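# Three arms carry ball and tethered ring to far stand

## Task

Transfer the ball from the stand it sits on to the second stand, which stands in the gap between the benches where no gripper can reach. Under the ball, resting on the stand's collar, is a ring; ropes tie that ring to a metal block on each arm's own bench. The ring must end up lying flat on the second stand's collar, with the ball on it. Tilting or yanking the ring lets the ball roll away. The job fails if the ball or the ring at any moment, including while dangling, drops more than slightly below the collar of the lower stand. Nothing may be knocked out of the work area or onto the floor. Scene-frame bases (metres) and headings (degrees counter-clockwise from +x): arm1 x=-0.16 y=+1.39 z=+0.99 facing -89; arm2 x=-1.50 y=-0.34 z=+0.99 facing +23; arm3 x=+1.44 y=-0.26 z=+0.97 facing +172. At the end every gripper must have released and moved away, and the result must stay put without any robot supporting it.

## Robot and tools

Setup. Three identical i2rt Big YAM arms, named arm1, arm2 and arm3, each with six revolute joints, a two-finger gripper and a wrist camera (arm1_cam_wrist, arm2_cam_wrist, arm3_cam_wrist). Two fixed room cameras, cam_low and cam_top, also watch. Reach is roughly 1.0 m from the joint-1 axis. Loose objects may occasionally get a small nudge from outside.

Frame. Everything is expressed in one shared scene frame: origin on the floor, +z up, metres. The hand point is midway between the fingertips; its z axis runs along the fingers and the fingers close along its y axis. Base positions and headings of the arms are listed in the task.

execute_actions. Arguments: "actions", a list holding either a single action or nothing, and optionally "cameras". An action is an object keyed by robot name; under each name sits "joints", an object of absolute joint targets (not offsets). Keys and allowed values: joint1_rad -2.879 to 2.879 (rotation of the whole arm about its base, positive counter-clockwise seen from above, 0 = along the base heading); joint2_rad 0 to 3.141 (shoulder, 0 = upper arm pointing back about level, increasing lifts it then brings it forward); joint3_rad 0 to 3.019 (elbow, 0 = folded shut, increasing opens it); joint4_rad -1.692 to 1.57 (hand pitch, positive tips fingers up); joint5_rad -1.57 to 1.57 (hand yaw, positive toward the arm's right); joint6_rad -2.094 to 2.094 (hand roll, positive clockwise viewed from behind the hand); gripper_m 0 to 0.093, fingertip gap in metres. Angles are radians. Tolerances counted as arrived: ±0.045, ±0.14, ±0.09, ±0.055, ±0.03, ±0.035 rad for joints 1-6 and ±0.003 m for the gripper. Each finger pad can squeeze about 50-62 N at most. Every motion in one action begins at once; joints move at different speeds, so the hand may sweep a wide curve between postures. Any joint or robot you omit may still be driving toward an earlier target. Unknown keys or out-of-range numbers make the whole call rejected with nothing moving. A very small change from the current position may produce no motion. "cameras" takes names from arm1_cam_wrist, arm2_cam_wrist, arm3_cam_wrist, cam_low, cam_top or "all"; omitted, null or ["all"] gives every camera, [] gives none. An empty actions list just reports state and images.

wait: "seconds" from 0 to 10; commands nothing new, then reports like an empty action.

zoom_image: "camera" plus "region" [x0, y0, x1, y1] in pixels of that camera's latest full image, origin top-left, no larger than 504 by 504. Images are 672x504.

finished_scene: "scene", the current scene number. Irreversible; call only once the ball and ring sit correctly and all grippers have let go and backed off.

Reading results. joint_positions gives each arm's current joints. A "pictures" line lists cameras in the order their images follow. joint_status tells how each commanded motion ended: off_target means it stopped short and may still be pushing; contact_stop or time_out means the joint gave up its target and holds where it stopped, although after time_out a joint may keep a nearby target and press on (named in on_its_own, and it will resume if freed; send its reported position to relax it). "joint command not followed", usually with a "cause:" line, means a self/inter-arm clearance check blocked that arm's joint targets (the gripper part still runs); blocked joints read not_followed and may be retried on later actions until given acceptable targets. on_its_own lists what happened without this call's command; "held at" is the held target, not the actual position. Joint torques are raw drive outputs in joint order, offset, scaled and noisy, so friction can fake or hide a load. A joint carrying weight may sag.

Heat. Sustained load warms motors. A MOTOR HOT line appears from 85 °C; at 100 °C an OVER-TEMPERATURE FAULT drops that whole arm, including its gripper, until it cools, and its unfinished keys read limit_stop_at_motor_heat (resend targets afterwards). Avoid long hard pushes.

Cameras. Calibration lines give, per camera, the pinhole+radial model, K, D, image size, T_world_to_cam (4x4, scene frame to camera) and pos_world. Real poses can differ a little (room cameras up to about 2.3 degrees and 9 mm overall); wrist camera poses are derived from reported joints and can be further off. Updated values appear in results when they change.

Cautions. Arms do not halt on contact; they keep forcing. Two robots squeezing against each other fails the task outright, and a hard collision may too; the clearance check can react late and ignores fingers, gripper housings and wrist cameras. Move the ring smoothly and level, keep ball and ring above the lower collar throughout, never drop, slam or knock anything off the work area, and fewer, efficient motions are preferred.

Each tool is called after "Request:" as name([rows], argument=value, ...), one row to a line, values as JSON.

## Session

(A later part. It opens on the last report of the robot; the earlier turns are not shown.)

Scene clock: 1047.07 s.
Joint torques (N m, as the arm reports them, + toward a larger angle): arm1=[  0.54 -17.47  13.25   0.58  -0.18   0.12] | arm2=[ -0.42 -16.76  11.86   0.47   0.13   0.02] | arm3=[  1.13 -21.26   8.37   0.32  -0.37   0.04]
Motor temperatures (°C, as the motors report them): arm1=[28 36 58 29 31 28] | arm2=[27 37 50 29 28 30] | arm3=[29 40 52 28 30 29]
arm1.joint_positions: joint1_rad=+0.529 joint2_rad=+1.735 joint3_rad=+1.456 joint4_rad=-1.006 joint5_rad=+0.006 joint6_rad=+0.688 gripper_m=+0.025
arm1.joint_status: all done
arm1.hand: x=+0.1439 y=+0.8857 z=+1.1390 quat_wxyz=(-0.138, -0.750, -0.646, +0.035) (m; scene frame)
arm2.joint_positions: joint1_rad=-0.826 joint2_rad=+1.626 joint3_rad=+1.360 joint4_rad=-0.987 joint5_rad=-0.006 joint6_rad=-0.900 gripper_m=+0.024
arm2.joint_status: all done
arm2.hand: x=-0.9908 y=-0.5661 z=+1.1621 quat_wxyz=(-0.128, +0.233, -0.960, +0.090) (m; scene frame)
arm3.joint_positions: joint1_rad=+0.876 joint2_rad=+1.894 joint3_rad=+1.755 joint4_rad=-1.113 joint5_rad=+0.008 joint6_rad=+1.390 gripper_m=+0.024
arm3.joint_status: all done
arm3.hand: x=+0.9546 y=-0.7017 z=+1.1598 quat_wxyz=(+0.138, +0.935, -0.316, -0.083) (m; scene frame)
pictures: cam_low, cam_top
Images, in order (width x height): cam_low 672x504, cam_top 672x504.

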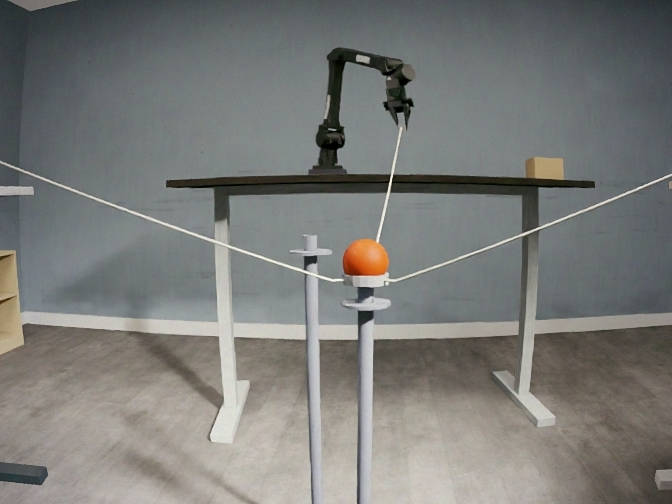

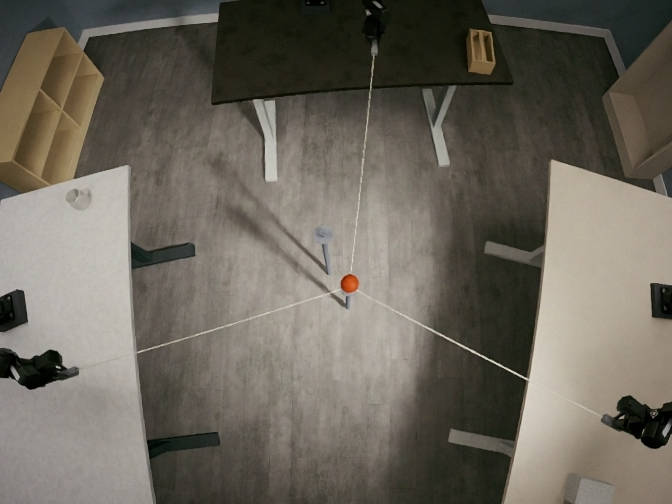

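Request:
execute_actions([
  {"arm1":{"joints":{"joint2_rad":1.775}},"arm2":{"joints":{"joint2_rad":1.675}},"arm3":{"joints":{"joint2_rad":1.933}}},
], cameras=["cam_low","cam_top"])

Request:
zoom_image(camera="cam_low", region=[315, 220, 415, 320])

Scene clock: 1056.20 s.
Joint torques (N m, as the arm reports them, + toward a larger angle): arm1=[  0.45 -18.52  12.97   0.51  -0.17   0.13] | arm2=[ -0.01 -17.32  11.63   0.33   0.14   0.02] | arm3=[  0.41 -22.67   8.52   0.36  -0.32   0.03]
Motor temperatures (°C, as the motors report them): arm1=[28 36 57 29 31 28] | arm2=[27 37 49 29 28 30] | arm3=[29 40 52 28 30 29]
arm1.joint_positions: joint1_rad=+0.529 joint2_rad=+1.787 joint3_rad=+1.456 joint4_rad=-1.006 joint5_rad=+0.006 joint6_rad=+0.688 gripper_m=+0.025
arm1.joint_status: all done
arm1.hand: x=+0.1437 y=+0.8851 z=+1.1092 quat_wxyz=(-0.113, -0.752, -0.648, +0.031) (m; scene frame)
arm2.joint_positions: joint1_rad=-0.826 joint2_rad=+1.679 joint3_rad=+1.360 joint4_rad=-0.987 joint5_rad=-0.006 joint6_rad=-0.900 gripper_m=+0.024
arm2.joint_status: all done
arm2.hand: x=-0.9895 y=-0.5664 z=+1.1337 quat_wxyz=(-0.107, +0.234, -0.964, +0.074) (m; scene frame)
arm3.joint_positions: joint1_rad=+0.876 joint2_rad=+1.946 joint3_rad=+1.755 joint4_rad=-1.113 joint5_rad=+0.008 joint6_rad=+1.390 gripper_m=+0.024
arm3.joint_status: all done
arm3.hand: x=+0.9531 y=-0.7029 z=+1.1266 quat_wxyz=(+0.116, +0.939, -0.317, -0.071) (m; scene frame)
pictures: cam_low, cam_top
Images, in order (width x height): cam_low 672x504, cam_top 672x504.

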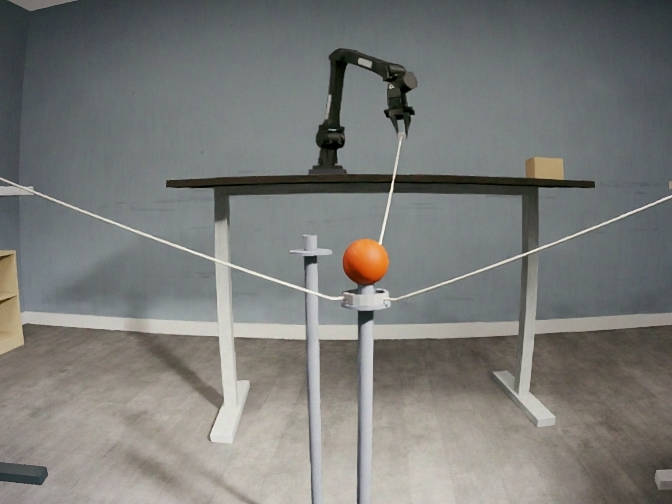

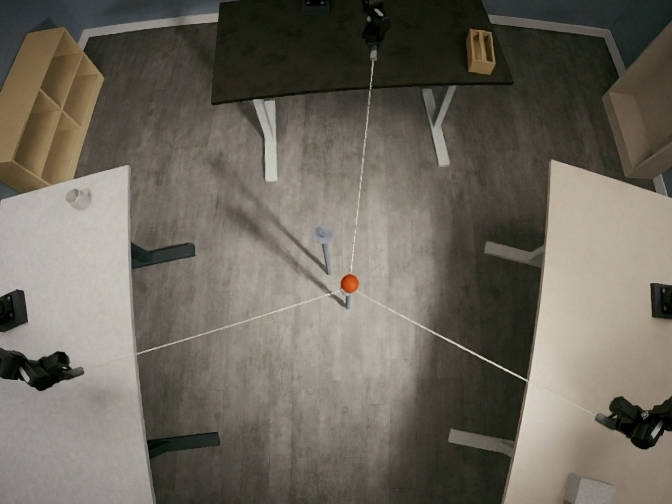

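Region (315, 220, 415, 320) of cam_low's 672x504 image, scaled by 5.040, with more detail than that image has.

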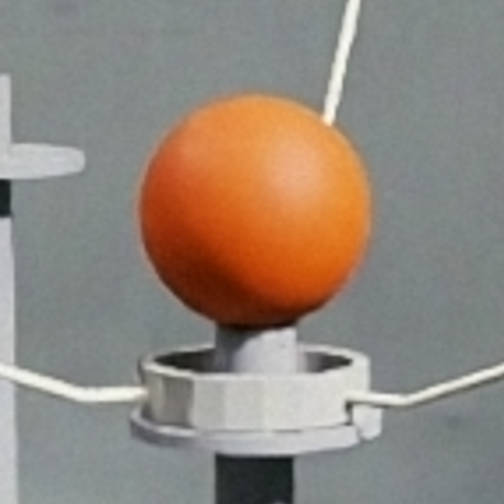

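Request:
execute_actions([
  {"arm1":{"joints":{"joint1_rad":0.30,"joint2_rad":1.853,"joint3_rad":1.31,"joint4_rad":-0.625,"joint6_rad":0.004}},"arm2":{"joints":{"joint1_rad":-0.65,"joint2_rad":1.893,"joint3_rad":1.33,"joint4_rad":-0.624,"joint6_rad":0.242}},"arm3":{"joints":{"joint1_rad":0.65,"joint3_rad":1.442,"joint4_rad":-0.685,"joint6_rad":-0.10}}},
])

Request:
zoom_image(camera="cam_low", region=[315, 220, 415, 320])

Scene clock: 1149.33 s.
Joint torques (N m, as the arm reports them, + toward a larger angle): arm1=[ -0.24 -20.15  11.16   1.8   -0.1   -0.12] | arm2=[  0.6  -20.08   9.71   1.2    0.01   0.22] | arm3=[  0.13 -21.54   7.61   2.29  -0.2   -0.16]
Motor temperatures (°C, as the motors report them): arm1=[28 37 55 29 31 28] | arm2=[27 38 48 29 28 30] | arm3=[29 41 50 28 30 29]
arm1.joint_positions: joint1_rad=+0.304 joint2_rad=+1.882 joint3_rad=+1.280 joint4_rad=-0.647 joint5_rad=+0.001 joint6_rad=+0.019 gripper_m=+0.025
arm1.joint_status: all done
arm1.hand: x=+0.0250 y=+0.8232 z=+1.0094 quat_wxyz=(-0.127, -0.587, -0.793, +0.101) (m; scene frame)
arm2.joint_positions: joint1_rad=-0.651 joint2_rad=+1.902 joint3_rad=+1.312 joint4_rad=-0.638 joint5_rad=-0.001 joint6_rad=+0.229 gripper_m=+0.024
arm2.joint_status: all done
arm2.hand: x=-0.9071 y=-0.4868 z=+1.0144 quat_wxyz=(-0.170, -0.234, -0.957, -0.004) (m; scene frame)
arm3.joint_positions: joint1_rad=+0.651 joint2_rad=+1.947 joint3_rad=+1.434 joint4_rad=-0.711 joint5_rad=+0.001 joint6_rad=-0.091 gripper_m=+0.024
arm3.joint_status: all done
arm3.hand: x=+0.8863 y=-0.5719 z=+1.0174 quat_wxyz=(+0.035, +0.940, +0.293, -0.171) (m; scene frame)
pictures: arm1_cam_wrist, arm2_cam_wrist, arm3_cam_wrist, cam_low, cam_top
camera_calibration (this result's frames):
arm1_cam_wrist: T_world_to_cam=[[-0.957348, -0.287934, 0.0240509, 0.235943], [-0.270047, 0.921258, 0.279925, -1.03134], [-0.102757, 0.26149, -0.959721, 0.876293], [0, 0, 0, 1]] pos_world=[0.0374154, 0.788923, 1.12402]
arm2_cam_wrist: T_world_to_cam=[[-0.458799, -0.885081, -0.0783288, -0.772252], [-0.855629, 0.416315, 0.307539, -0.88693], [-0.239587, 0.208119, -0.948306, 0.968332], [0, 0, 0, 1]] pos_world=[-0.881192, -0.515791, 1.13055]
arm3_cam_wrist: T_world_to_cam=[[-0.56381, 0.82381, 0.0587864, 0.907416], [0.806354, 0.533672, 0.254926, -0.660753], [0.178638, 0.191133, -0.965172, 1.06071], [0, 0, 0, 1]] pos_world=[0.854927, -0.597651, 1.13887]
Images, in order (width x height): arm1_cam_wrist 672x504, arm2_cam_wrist 672x504, arm3_cam_wrist 672x504, cam_low 672x504, cam_top 672x504.

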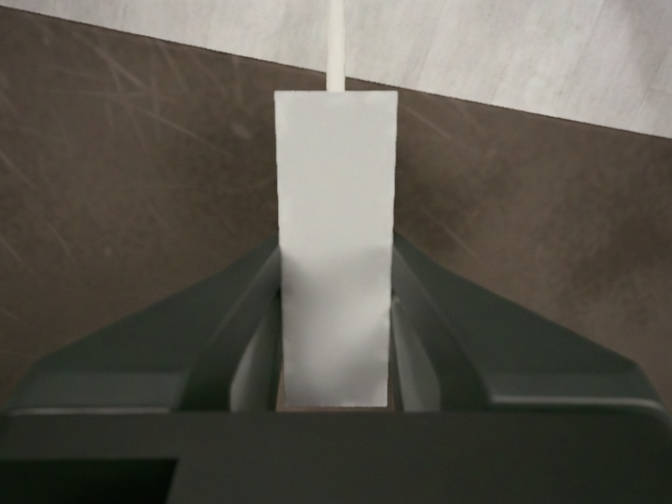

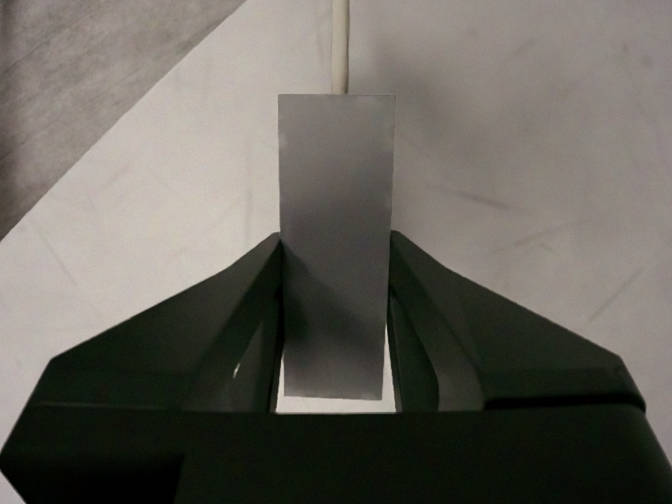

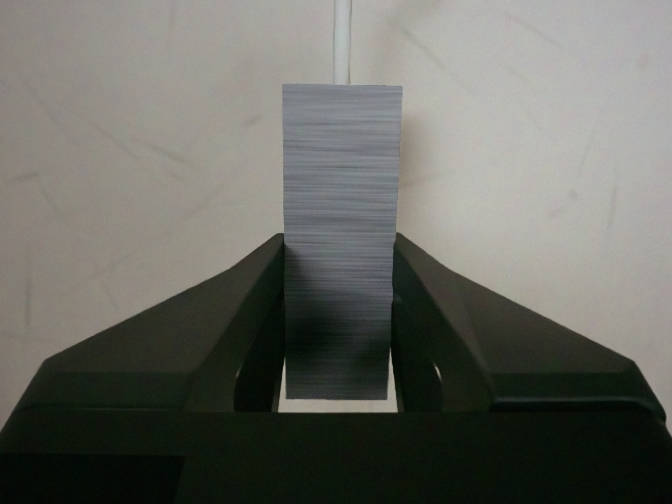

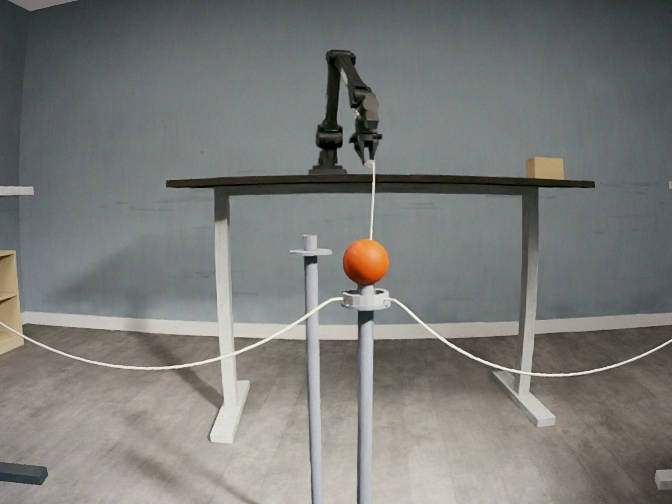

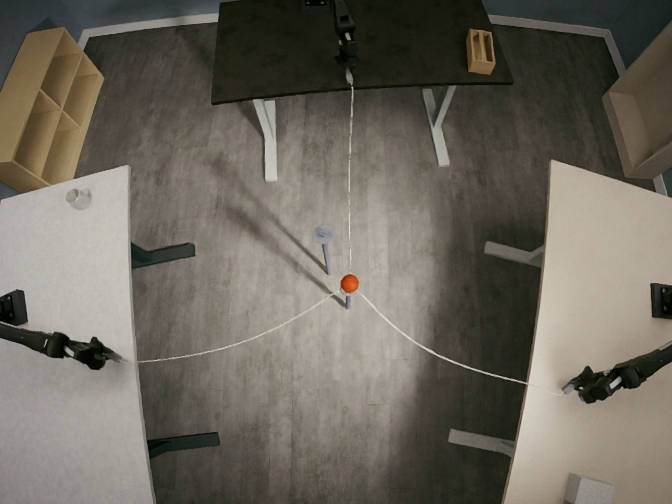

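Region (315, 220, 415, 320) of cam_low's 672x504 image, scaled by 5.040, with more detail than that image has.

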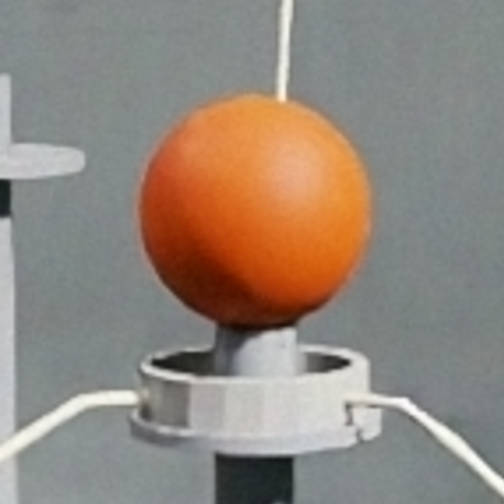

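Request:
execute_actions([
  {"arm1":{"joints":{"joint3_rad":1.222,"joint4_rad":-0.508}},"arm2":{"joints":{"joint3_rad":1.224,"joint4_rad":-0.508}},"arm3":{"joints":{"joint3_rad":1.316,"joint4_rad":-0.552}}},
])

Scene clock: 1165.40 s.
Joint torques (N m, as the arm reports them, + toward a larger angle): arm1=[ -0.19 -19.63   9.94   1.91  -0.11  -0.13] | arm2=[  0.84 -18.61   8.42   1.39   0.03   0.21] | arm3=[ -0.34 -21.76   6.96   2.12  -0.14  -0.11]
Motor temperatures (°C, as the motors report them): arm1=[28 37 54 29 31 28] | arm2=[27 39 47 29 28 30] | arm3=[29 41 50 28 30 29]
arm1.joint_positions: joint1_rad=+0.304 joint2_rad=+1.882 joint3_rad=+1.201 joint4_rad=-0.530 joint5_rad=+0.001 joint6_rad=+0.019 gripper_m=+0.025
arm1.joint_status: all done
arm1.hand: x=+0.0219 y=+0.8316 z=+0.9887 quat_wxyz=(-0.142, -0.585, -0.791, +0.112) (m; scene frame)
arm2.joint_positions: joint1_rad=-0.651 joint2_rad=+1.896 joint3_rad=+1.216 joint4_rad=-0.523 joint5_rad=-0.001 joint6_rad=+0.230 gripper_m=+0.024
arm2.joint_status: all done
arm2.hand: x=-0.9232 y=-0.4825 z=+0.9899 quat_wxyz=(-0.182, -0.233, -0.955, -0.003) (m; scene frame)
arm3.joint_positions: joint1_rad=+0.651 joint2_rad=+1.946 joint3_rad=+1.312 joint4_rad=-0.577 joint5_rad=+0.000 joint6_rad=-0.091 gripper_m=+0.024
arm3.joint_status: all done
arm3.hand: x=+0.9057 y=-0.5610 z=+0.9796 quat_wxyz=(+0.037, +0.939, +0.293, -0.178) (m; scene frame)
pictures: arm1_cam_wrist, arm2_cam_wrist, arm3_cam_wrist, cam_low, cam_top
camera_calibration (this result's frames):
arm1_cam_wrist: T_world_to_cam=[[-0.957454, -0.287648, 0.0232229, 0.236507], [-0.273714, 0.930672, 0.242756, -1.00516], [-0.0914414, 0.226072, -0.969809, 0.893056], [0, 0, 0, 1]] pos_world=[0.03298, 0.801613, 1.10461]
arm2_cam_wrist: T_world_to_cam=[[-0.457363, -0.885297, -0.0840675, -0.770826], [-0.862507, 0.418585, 0.284375, -0.877277], [-0.216567, 0.202571, -0.95502, 0.965606], [0, 0, 0, 1]] pos_world=[-0.900087, -0.510799, 1.10685]
arm3_cam_wrist: T_world_to_cam=[[-0.563985, 0.823642, 0.0594614, 0.911009], [0.808569, 0.536167, 0.242367, -0.660822], [0.167743, 0.18477, -0.968361, 1.02816], [0, 0, 0, 1]] pos_world=[0.875649, -0.586007, 1.10162]
Images, in order (width x height): arm1_cam_wrist 672x504, arm2_cam_wrist 672x504, arm3_cam_wrist 672x504, cam_low 672x504, cam_top 672x504.

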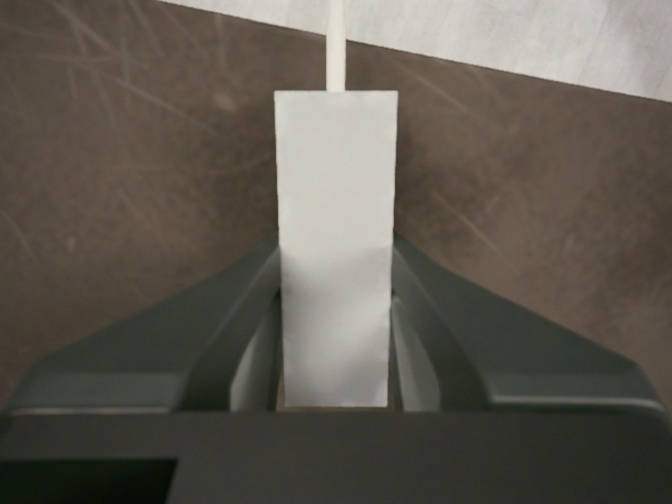

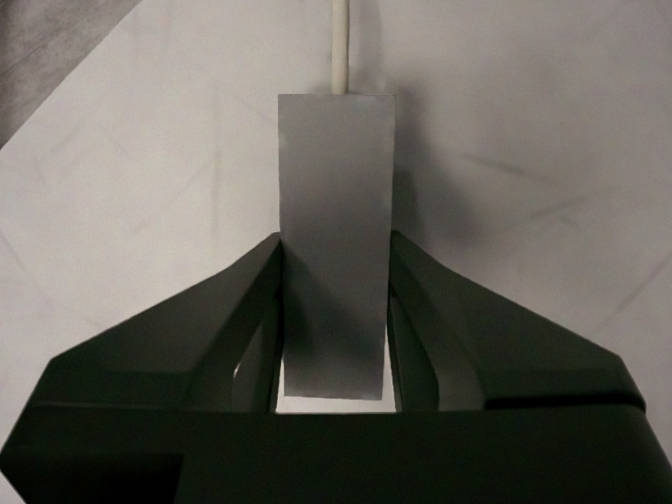

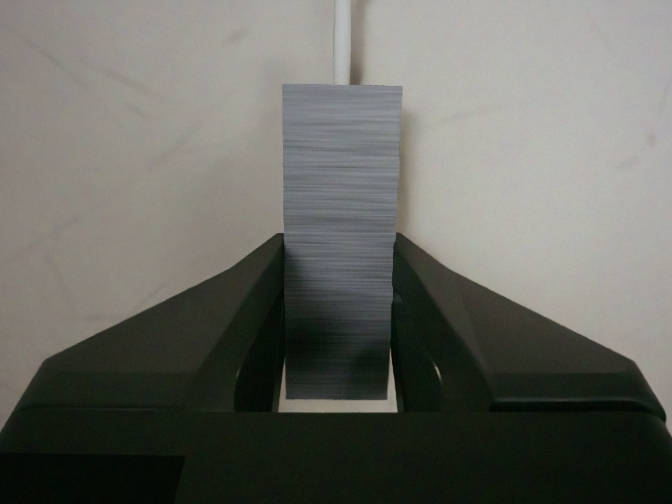

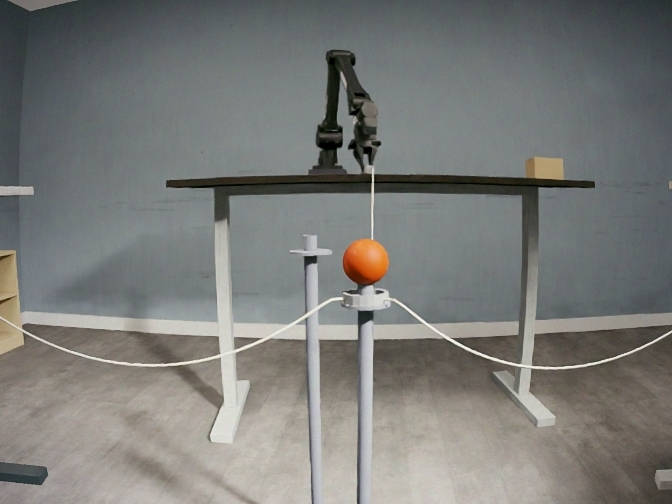

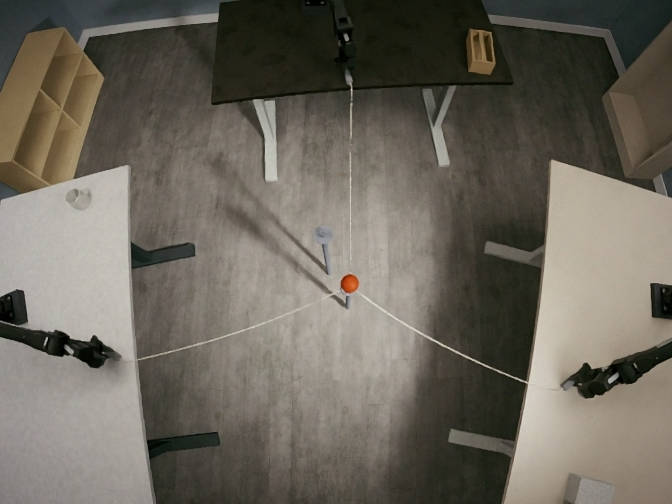

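Request:
execute_actions([
  {"arm1":{"joints":{"joint3_rad":1.207}},"arm2":{"joints":{"joint3_rad":1.202}},"arm3":{"joints":{"joint3_rad":1.302}}},
], cameras=[])

Scene clock: 1174.40 s.
Joint torques (N m, as the arm reports them, + toward a larger angle): arm1=[ -0.21 -19.57   9.05   1.87  -0.1   -0.12] | arm2=[  0.48 -18.98   7.68   1.18   0.02   0.21] | arm3=[ -0.45 -21.02   6.38   2.23  -0.16  -0.11]
Motor temperatures (°C, as the motors report them): arm1=[28 37 53 29 31 28] | arm2=[27 39 46 29 28 30] | arm3=[29 40 49 28 30 29]
arm1.joint_positions: joint1_rad=+0.304 joint2_rad=+1.882 joint3_rad=+1.196 joint4_rad=-0.529 joint5_rad=+0.001 joint6_rad=+0.019 gripper_m=+0.025
arm1.joint_status: all done
arm1.hand: x=+0.0211 y=+0.8339 z=+0.9867 quat_wxyz=(-0.141, -0.585, -0.791, +0.111) (m; scene frame)
arm2.joint_positions: joint1_rad=-0.651 joint2_rad=+1.896 joint3_rad=+1.203 joint4_rad=-0.522 joint5_rad=-0.001 joint6_rad=+0.230 gripper_m=+0.024
arm2.joint_status: all done
arm2.hand: x=-0.9289 y=-0.4810 z=+0.9850 quat_wxyz=(-0.176, -0.234, -0.956, -0.004) (m; scene frame)
arm3.joint_positions: joint1_rad=+0.651 joint2_rad=+1.946 joint3_rad=+1.307 joint4_rad=-0.575 joint5_rad=+0.000 joint6_rad=-0.091 gripper_m=+0.024
arm3.joint_status: all done
arm3.hand: x=+0.9072 y=-0.5602 z=+0.9779 quat_wxyz=(+0.037, +0.939, +0.293, -0.176) (m; scene frame)
pictures: none
No camera images: the call's "cameras" was empty. Leave "cameras" out to get every camera's image.

Request:
execute_actions(actions=[])

Scene clock: 1181.43 s.
Joint torques (N m, as the arm reports them, + toward a larger angle): arm1=[ -0.19 -19.51   9.02   1.84  -0.11  -0.12] | arm2=[  0.94 -18.82   7.75   1.26   0.04   0.21] | arm3=[  0.16 -21.52   6.25   2.14  -0.16  -0.12]
Motor temperatures (°C, as the motors report them): arm1=[28 37 53 29 31 28] | arm2=[27 39 45 29 28 30] | arm3=[29 40 49 28 30 29]
arm1.joint_positions: joint1_rad=+0.304 joint2_rad=+1.882 joint3_rad=+1.196 joint4_rad=-0.529 joint5_rad=+0.001 joint6_rad=+0.019 gripper_m=+0.025
arm1.joint_status: all done
arm1.hand: x=+0.0211 y=+0.8339 z=+0.9867 quat_wxyz=(-0.141, -0.585, -0.791, +0.111) (m; scene frame)
arm2.joint_positions: joint1_rad=-0.651 joint2_rad=+1.896 joint3_rad=+1.203 joint4_rad=-0.522 joint5_rad=-0.001 joint6_rad=+0.230 gripper_m=+0.024
arm2.joint_status: all done
arm2.hand: x=-0.9289 y=-0.4810 z=+0.9850 quat_wxyz=(-0.176, -0.234, -0.956, -0.004) (m; scene frame)
arm3.joint_positions: joint1_rad=+0.651 joint2_rad=+1.946 joint3_rad=+1.307 joint4_rad=-0.575 joint5_rad=+0.000 joint6_rad=-0.091 gripper_m=+0.024
arm3.joint_status: all done
arm3.hand: x=+0.9072 y=-0.5602 z=+0.9779 quat_wxyz=(+0.037, +0.939, +0.293, -0.176) (m; scene frame)
pictures: arm1_cam_wrist, arm2_cam_wrist, arm3_cam_wrist, cam_low, cam_top
camera_calibration (this result's frames):
arm1_cam_wrist: T_world_to_cam=[[-0.957442, -0.287681, 0.0233219, 0.236401], [-0.273301, 0.929625, 0.247192, -1.01046], [-0.0927931, 0.230299, -0.968686, 0.885959], [0, 0, 0, 1]] pos_world=[0.0323913, 0.80332, 1.10248]
arm2_cam_wrist: T_world_to_cam=[[-0.458188, -0.885113, -0.0814811, -0.775747], [-0.859337, 0.417679, 0.295101, -0.889458], [-0.227165, 0.205232, -0.951985, 0.947814], [0, 0, 0, 1]] pos_world=[-0.904472, -0.509637, 1.10158]
arm3_cam_wrist: T_world_to_cam=[[-0.564259, 0.823498, 0.0588425, 0.912094], [0.807808, 0.535981, 0.245295, -0.664365], [0.170461, 0.185943, -0.967661, 1.02363], [0, 0, 0, 1]] pos_world=[0.876847, -0.585358, 1.09983]
Images, in order (width x height): arm1_cam_wrist 672x504, arm2_cam_wrist 672x504, arm3_cam_wrist 672x504, cam_low 672x504, cam_top 672x504.

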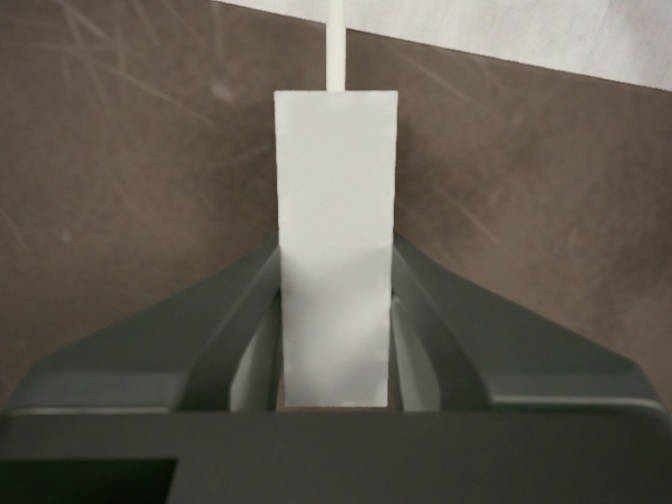

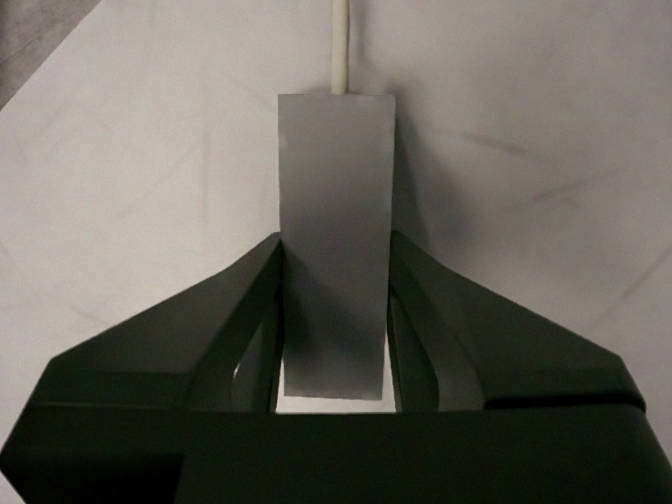

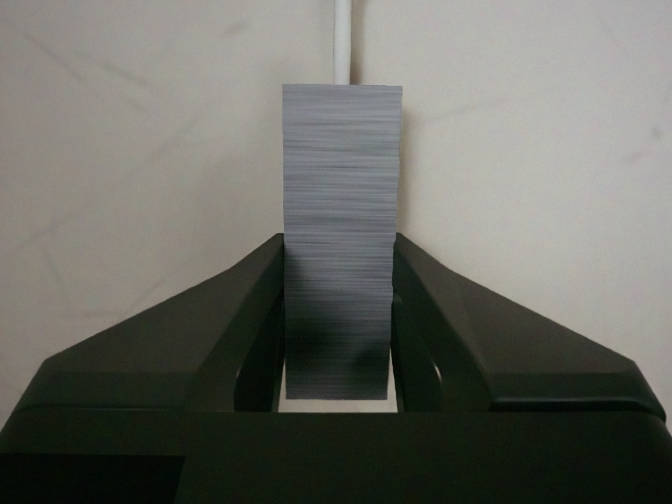

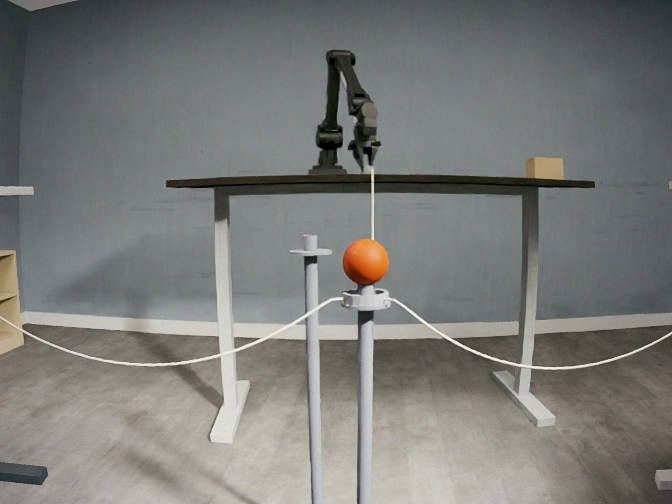

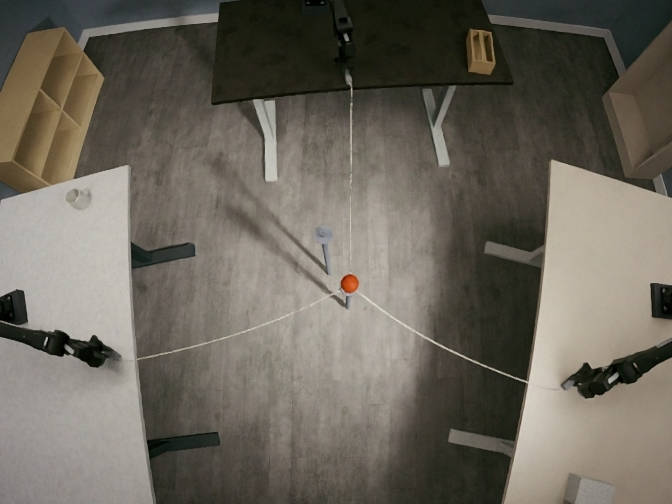

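Request:
execute_actions([
  {"arm1": {"joints": {"gripper_m": 0.06}}, "arm2": {"joints": {"gripper_m": 0.06}}, "arm3": {"joints": {"gripper_m": 0.06}}},
], cameras=["arm1_cam_wrist", "cam_low"])

Scene clock: 1185.27 s.
Joint torques (N m, as the arm reports them, + toward a larger angle): arm1=[ -0.18 -19.7    9.04   1.78  -0.1   -0.12] | arm2=[  0.54 -18.48   7.8    1.19   0.01   0.21] | arm3=[ -0.15 -21.67   6.07   2.09  -0.14  -0.09]
Motor temperatures (°C, as the motors report them): arm1=[28 37 52 29 31 28] | arm2=[27 39 45 29 28 30] | arm3=[29 40 49 28 30 29]
arm1.joint_positions: joint1_rad=+0.304 joint2_rad=+1.882 joint3_rad=+1.196 joint4_rad=-0.527 joint5_rad=+0.001 joint6_rad=+0.019 gripper_m=+0.060
arm1.joint_status: all done
arm1.hand: x=+0.0213 y=+0.8334 z=+0.9869 quat_wxyz=(-0.141, -0.585, -0.791, +0.111) (m; scene frame)
arm2.joint_positions: joint1_rad=-0.651 joint2_rad=+1.896 joint3_rad=+1.203 joint4_rad=-0.520 joint5_rad=-0.001 joint6_rad=+0.230 gripper_m=+0.060
arm2.joint_status: all done
arm2.hand: x=-0.9286 y=-0.4811 z=+0.9853 quat_wxyz=(-0.177, -0.234, -0.956, -0.004) (m; scene frame)
arm3.joint_positions: joint1_rad=+0.651 joint2_rad=+1.946 joint3_rad=+1.307 joint4_rad=-0.575 joint5_rad=+0.000 joint6_rad=-0.092 gripper_m=+0.060
arm3.joint_status: all done
arm3.hand: x=+0.9072 y=-0.5602 z=+0.9779 quat_wxyz=(+0.037, +0.939, +0.293, -0.176) (m; scene frame)
pictures: arm1_cam_wrist, cam_low
camera_calibration (this result's frames):
arm1_cam_wrist: T_world_to_cam=[[-0.957343, -0.288005, 0.0234074, 0.236594], [-0.273808, 0.930062, 0.244977, -1.00816], [-0.0923251, 0.228118, -0.969246, 0.888642], [0, 0, 0, 1]] pos_world=[0.032502, 0.803081, 1.10275]
Images, in order (width x height): arm1_cam_wrist 672x504, cam_low 672x504.

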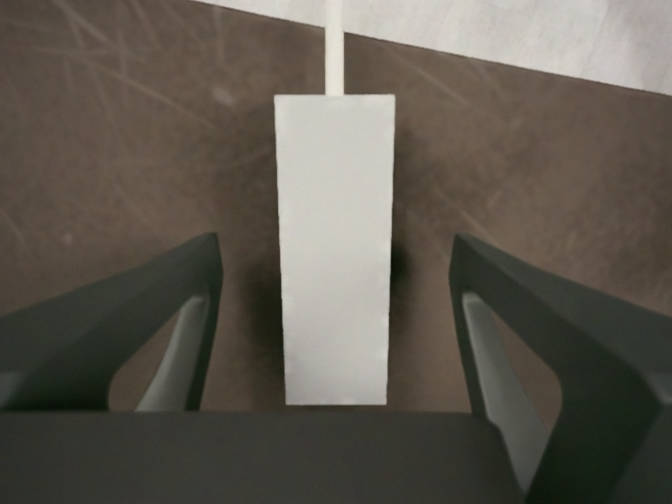

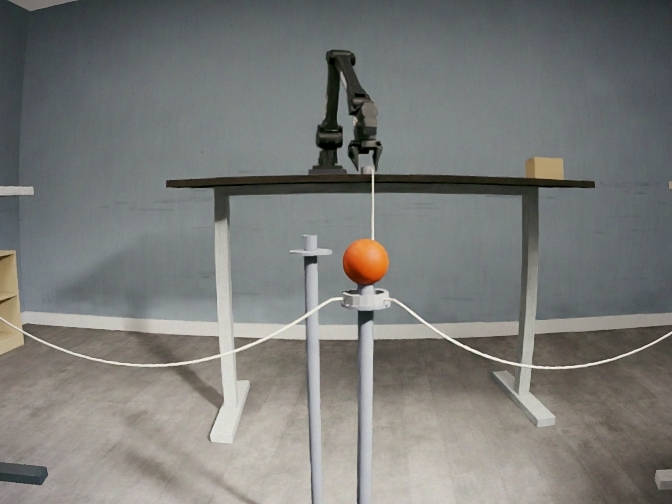

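Request:
execute_actions([
  {"arm1": {"joints": {"joint2_rad": 1.45}}, "arm2": {"joints": {"joint2_rad": 1.45}}, "arm3": {"joints": {"joint2_rad": 1.45}}},
], cameras=["cam_low", "cam_top"])

Scene clock: 1190.30 s.
Joint torques (N m, as the arm reports them, + toward a larger angle): arm1=[ -0.12 -13.14  12.64   2.12  -0.1   -0.12] | arm2=[  0.58 -13.78  10.52   1.54   0.02   0.19] | arm3=[  0.21 -14.98   9.39   2.76  -0.15  -0.09]
Motor temperatures (°C, as the motors report them): arm1=[28 37 52 29 31 28] | arm2=[27 39 45 29 28 30] | arm3=[29 40 49 28 30 29]
arm1.joint_positions: joint1_rad=+0.304 joint2_rad=+1.444 joint3_rad=+1.186 joint4_rad=-0.521 joint5_rad=+0.001 joint6_rad=+0.019 gripper_m=+0.060
arm1.joint_status: all done
arm1.hand: x=+0.0252 y=+0.8339 z=+1.2332 quat_wxyz=(-0.311, -0.547, -0.742, +0.231) (m; scene frame)
arm2.joint_positions: joint1_rad=-0.651 joint2_rad=+1.443 joint3_rad=+1.196 joint4_rad=-0.513 joint5_rad=-0.001 joint6_rad=+0.230 gripper_m=+0.060
arm2.joint_status: all done
arm2.hand: x=-0.9265 y=-0.4841 z=+1.2435 quat_wxyz=(-0.393, -0.219, -0.893, -0.001) (m; scene frame)
arm3.joint_positions: joint1_rad=+0.651 joint2_rad=+1.447 joint3_rad=+1.290 joint4_rad=-0.569 joint5_rad=+0.000 joint6_rad=-0.092 gripper_m=+0.060
arm3.joint_status: all done
arm3.hand: x=+0.9200 y=-0.5537 z=+1.2693 quat_wxyz=(+0.085, +0.870, +0.272, -0.403) (m; scene frame)
pictures: cam_low, cam_top
Images, in order (width x height): cam_low 672x504, cam_top 672x504.

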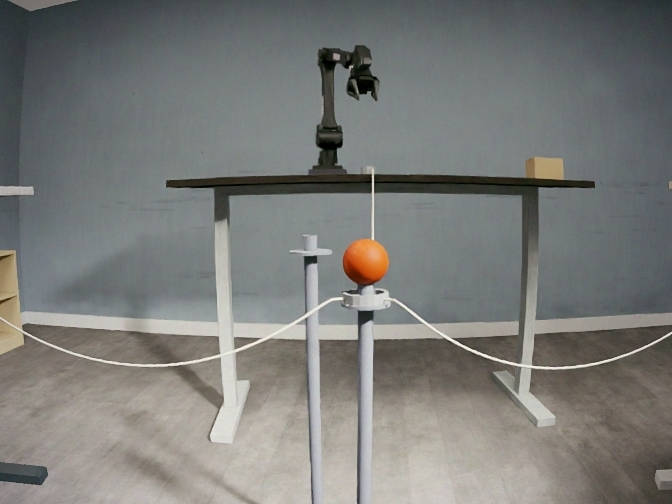

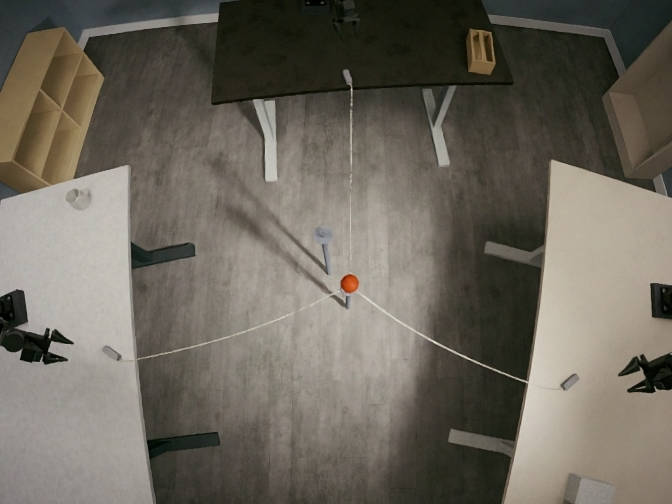

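Request:
zoom_image(camera="cam_low", region=[315, 220, 415, 320])

Region (315, 220, 415, 320) of cam_low's 672x504 image, scaled by 5.040, with more detail than that image has.

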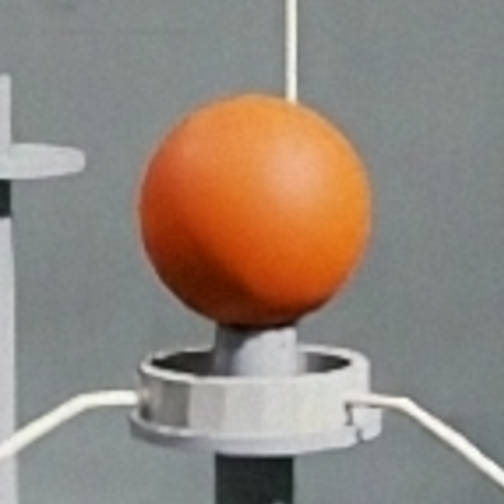

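Ball seated on the target peg, ring flat on the collar, blocks resting on benches, arms clear.

Request:
finished_scene(scene=2)

The scene is finished: the task was done.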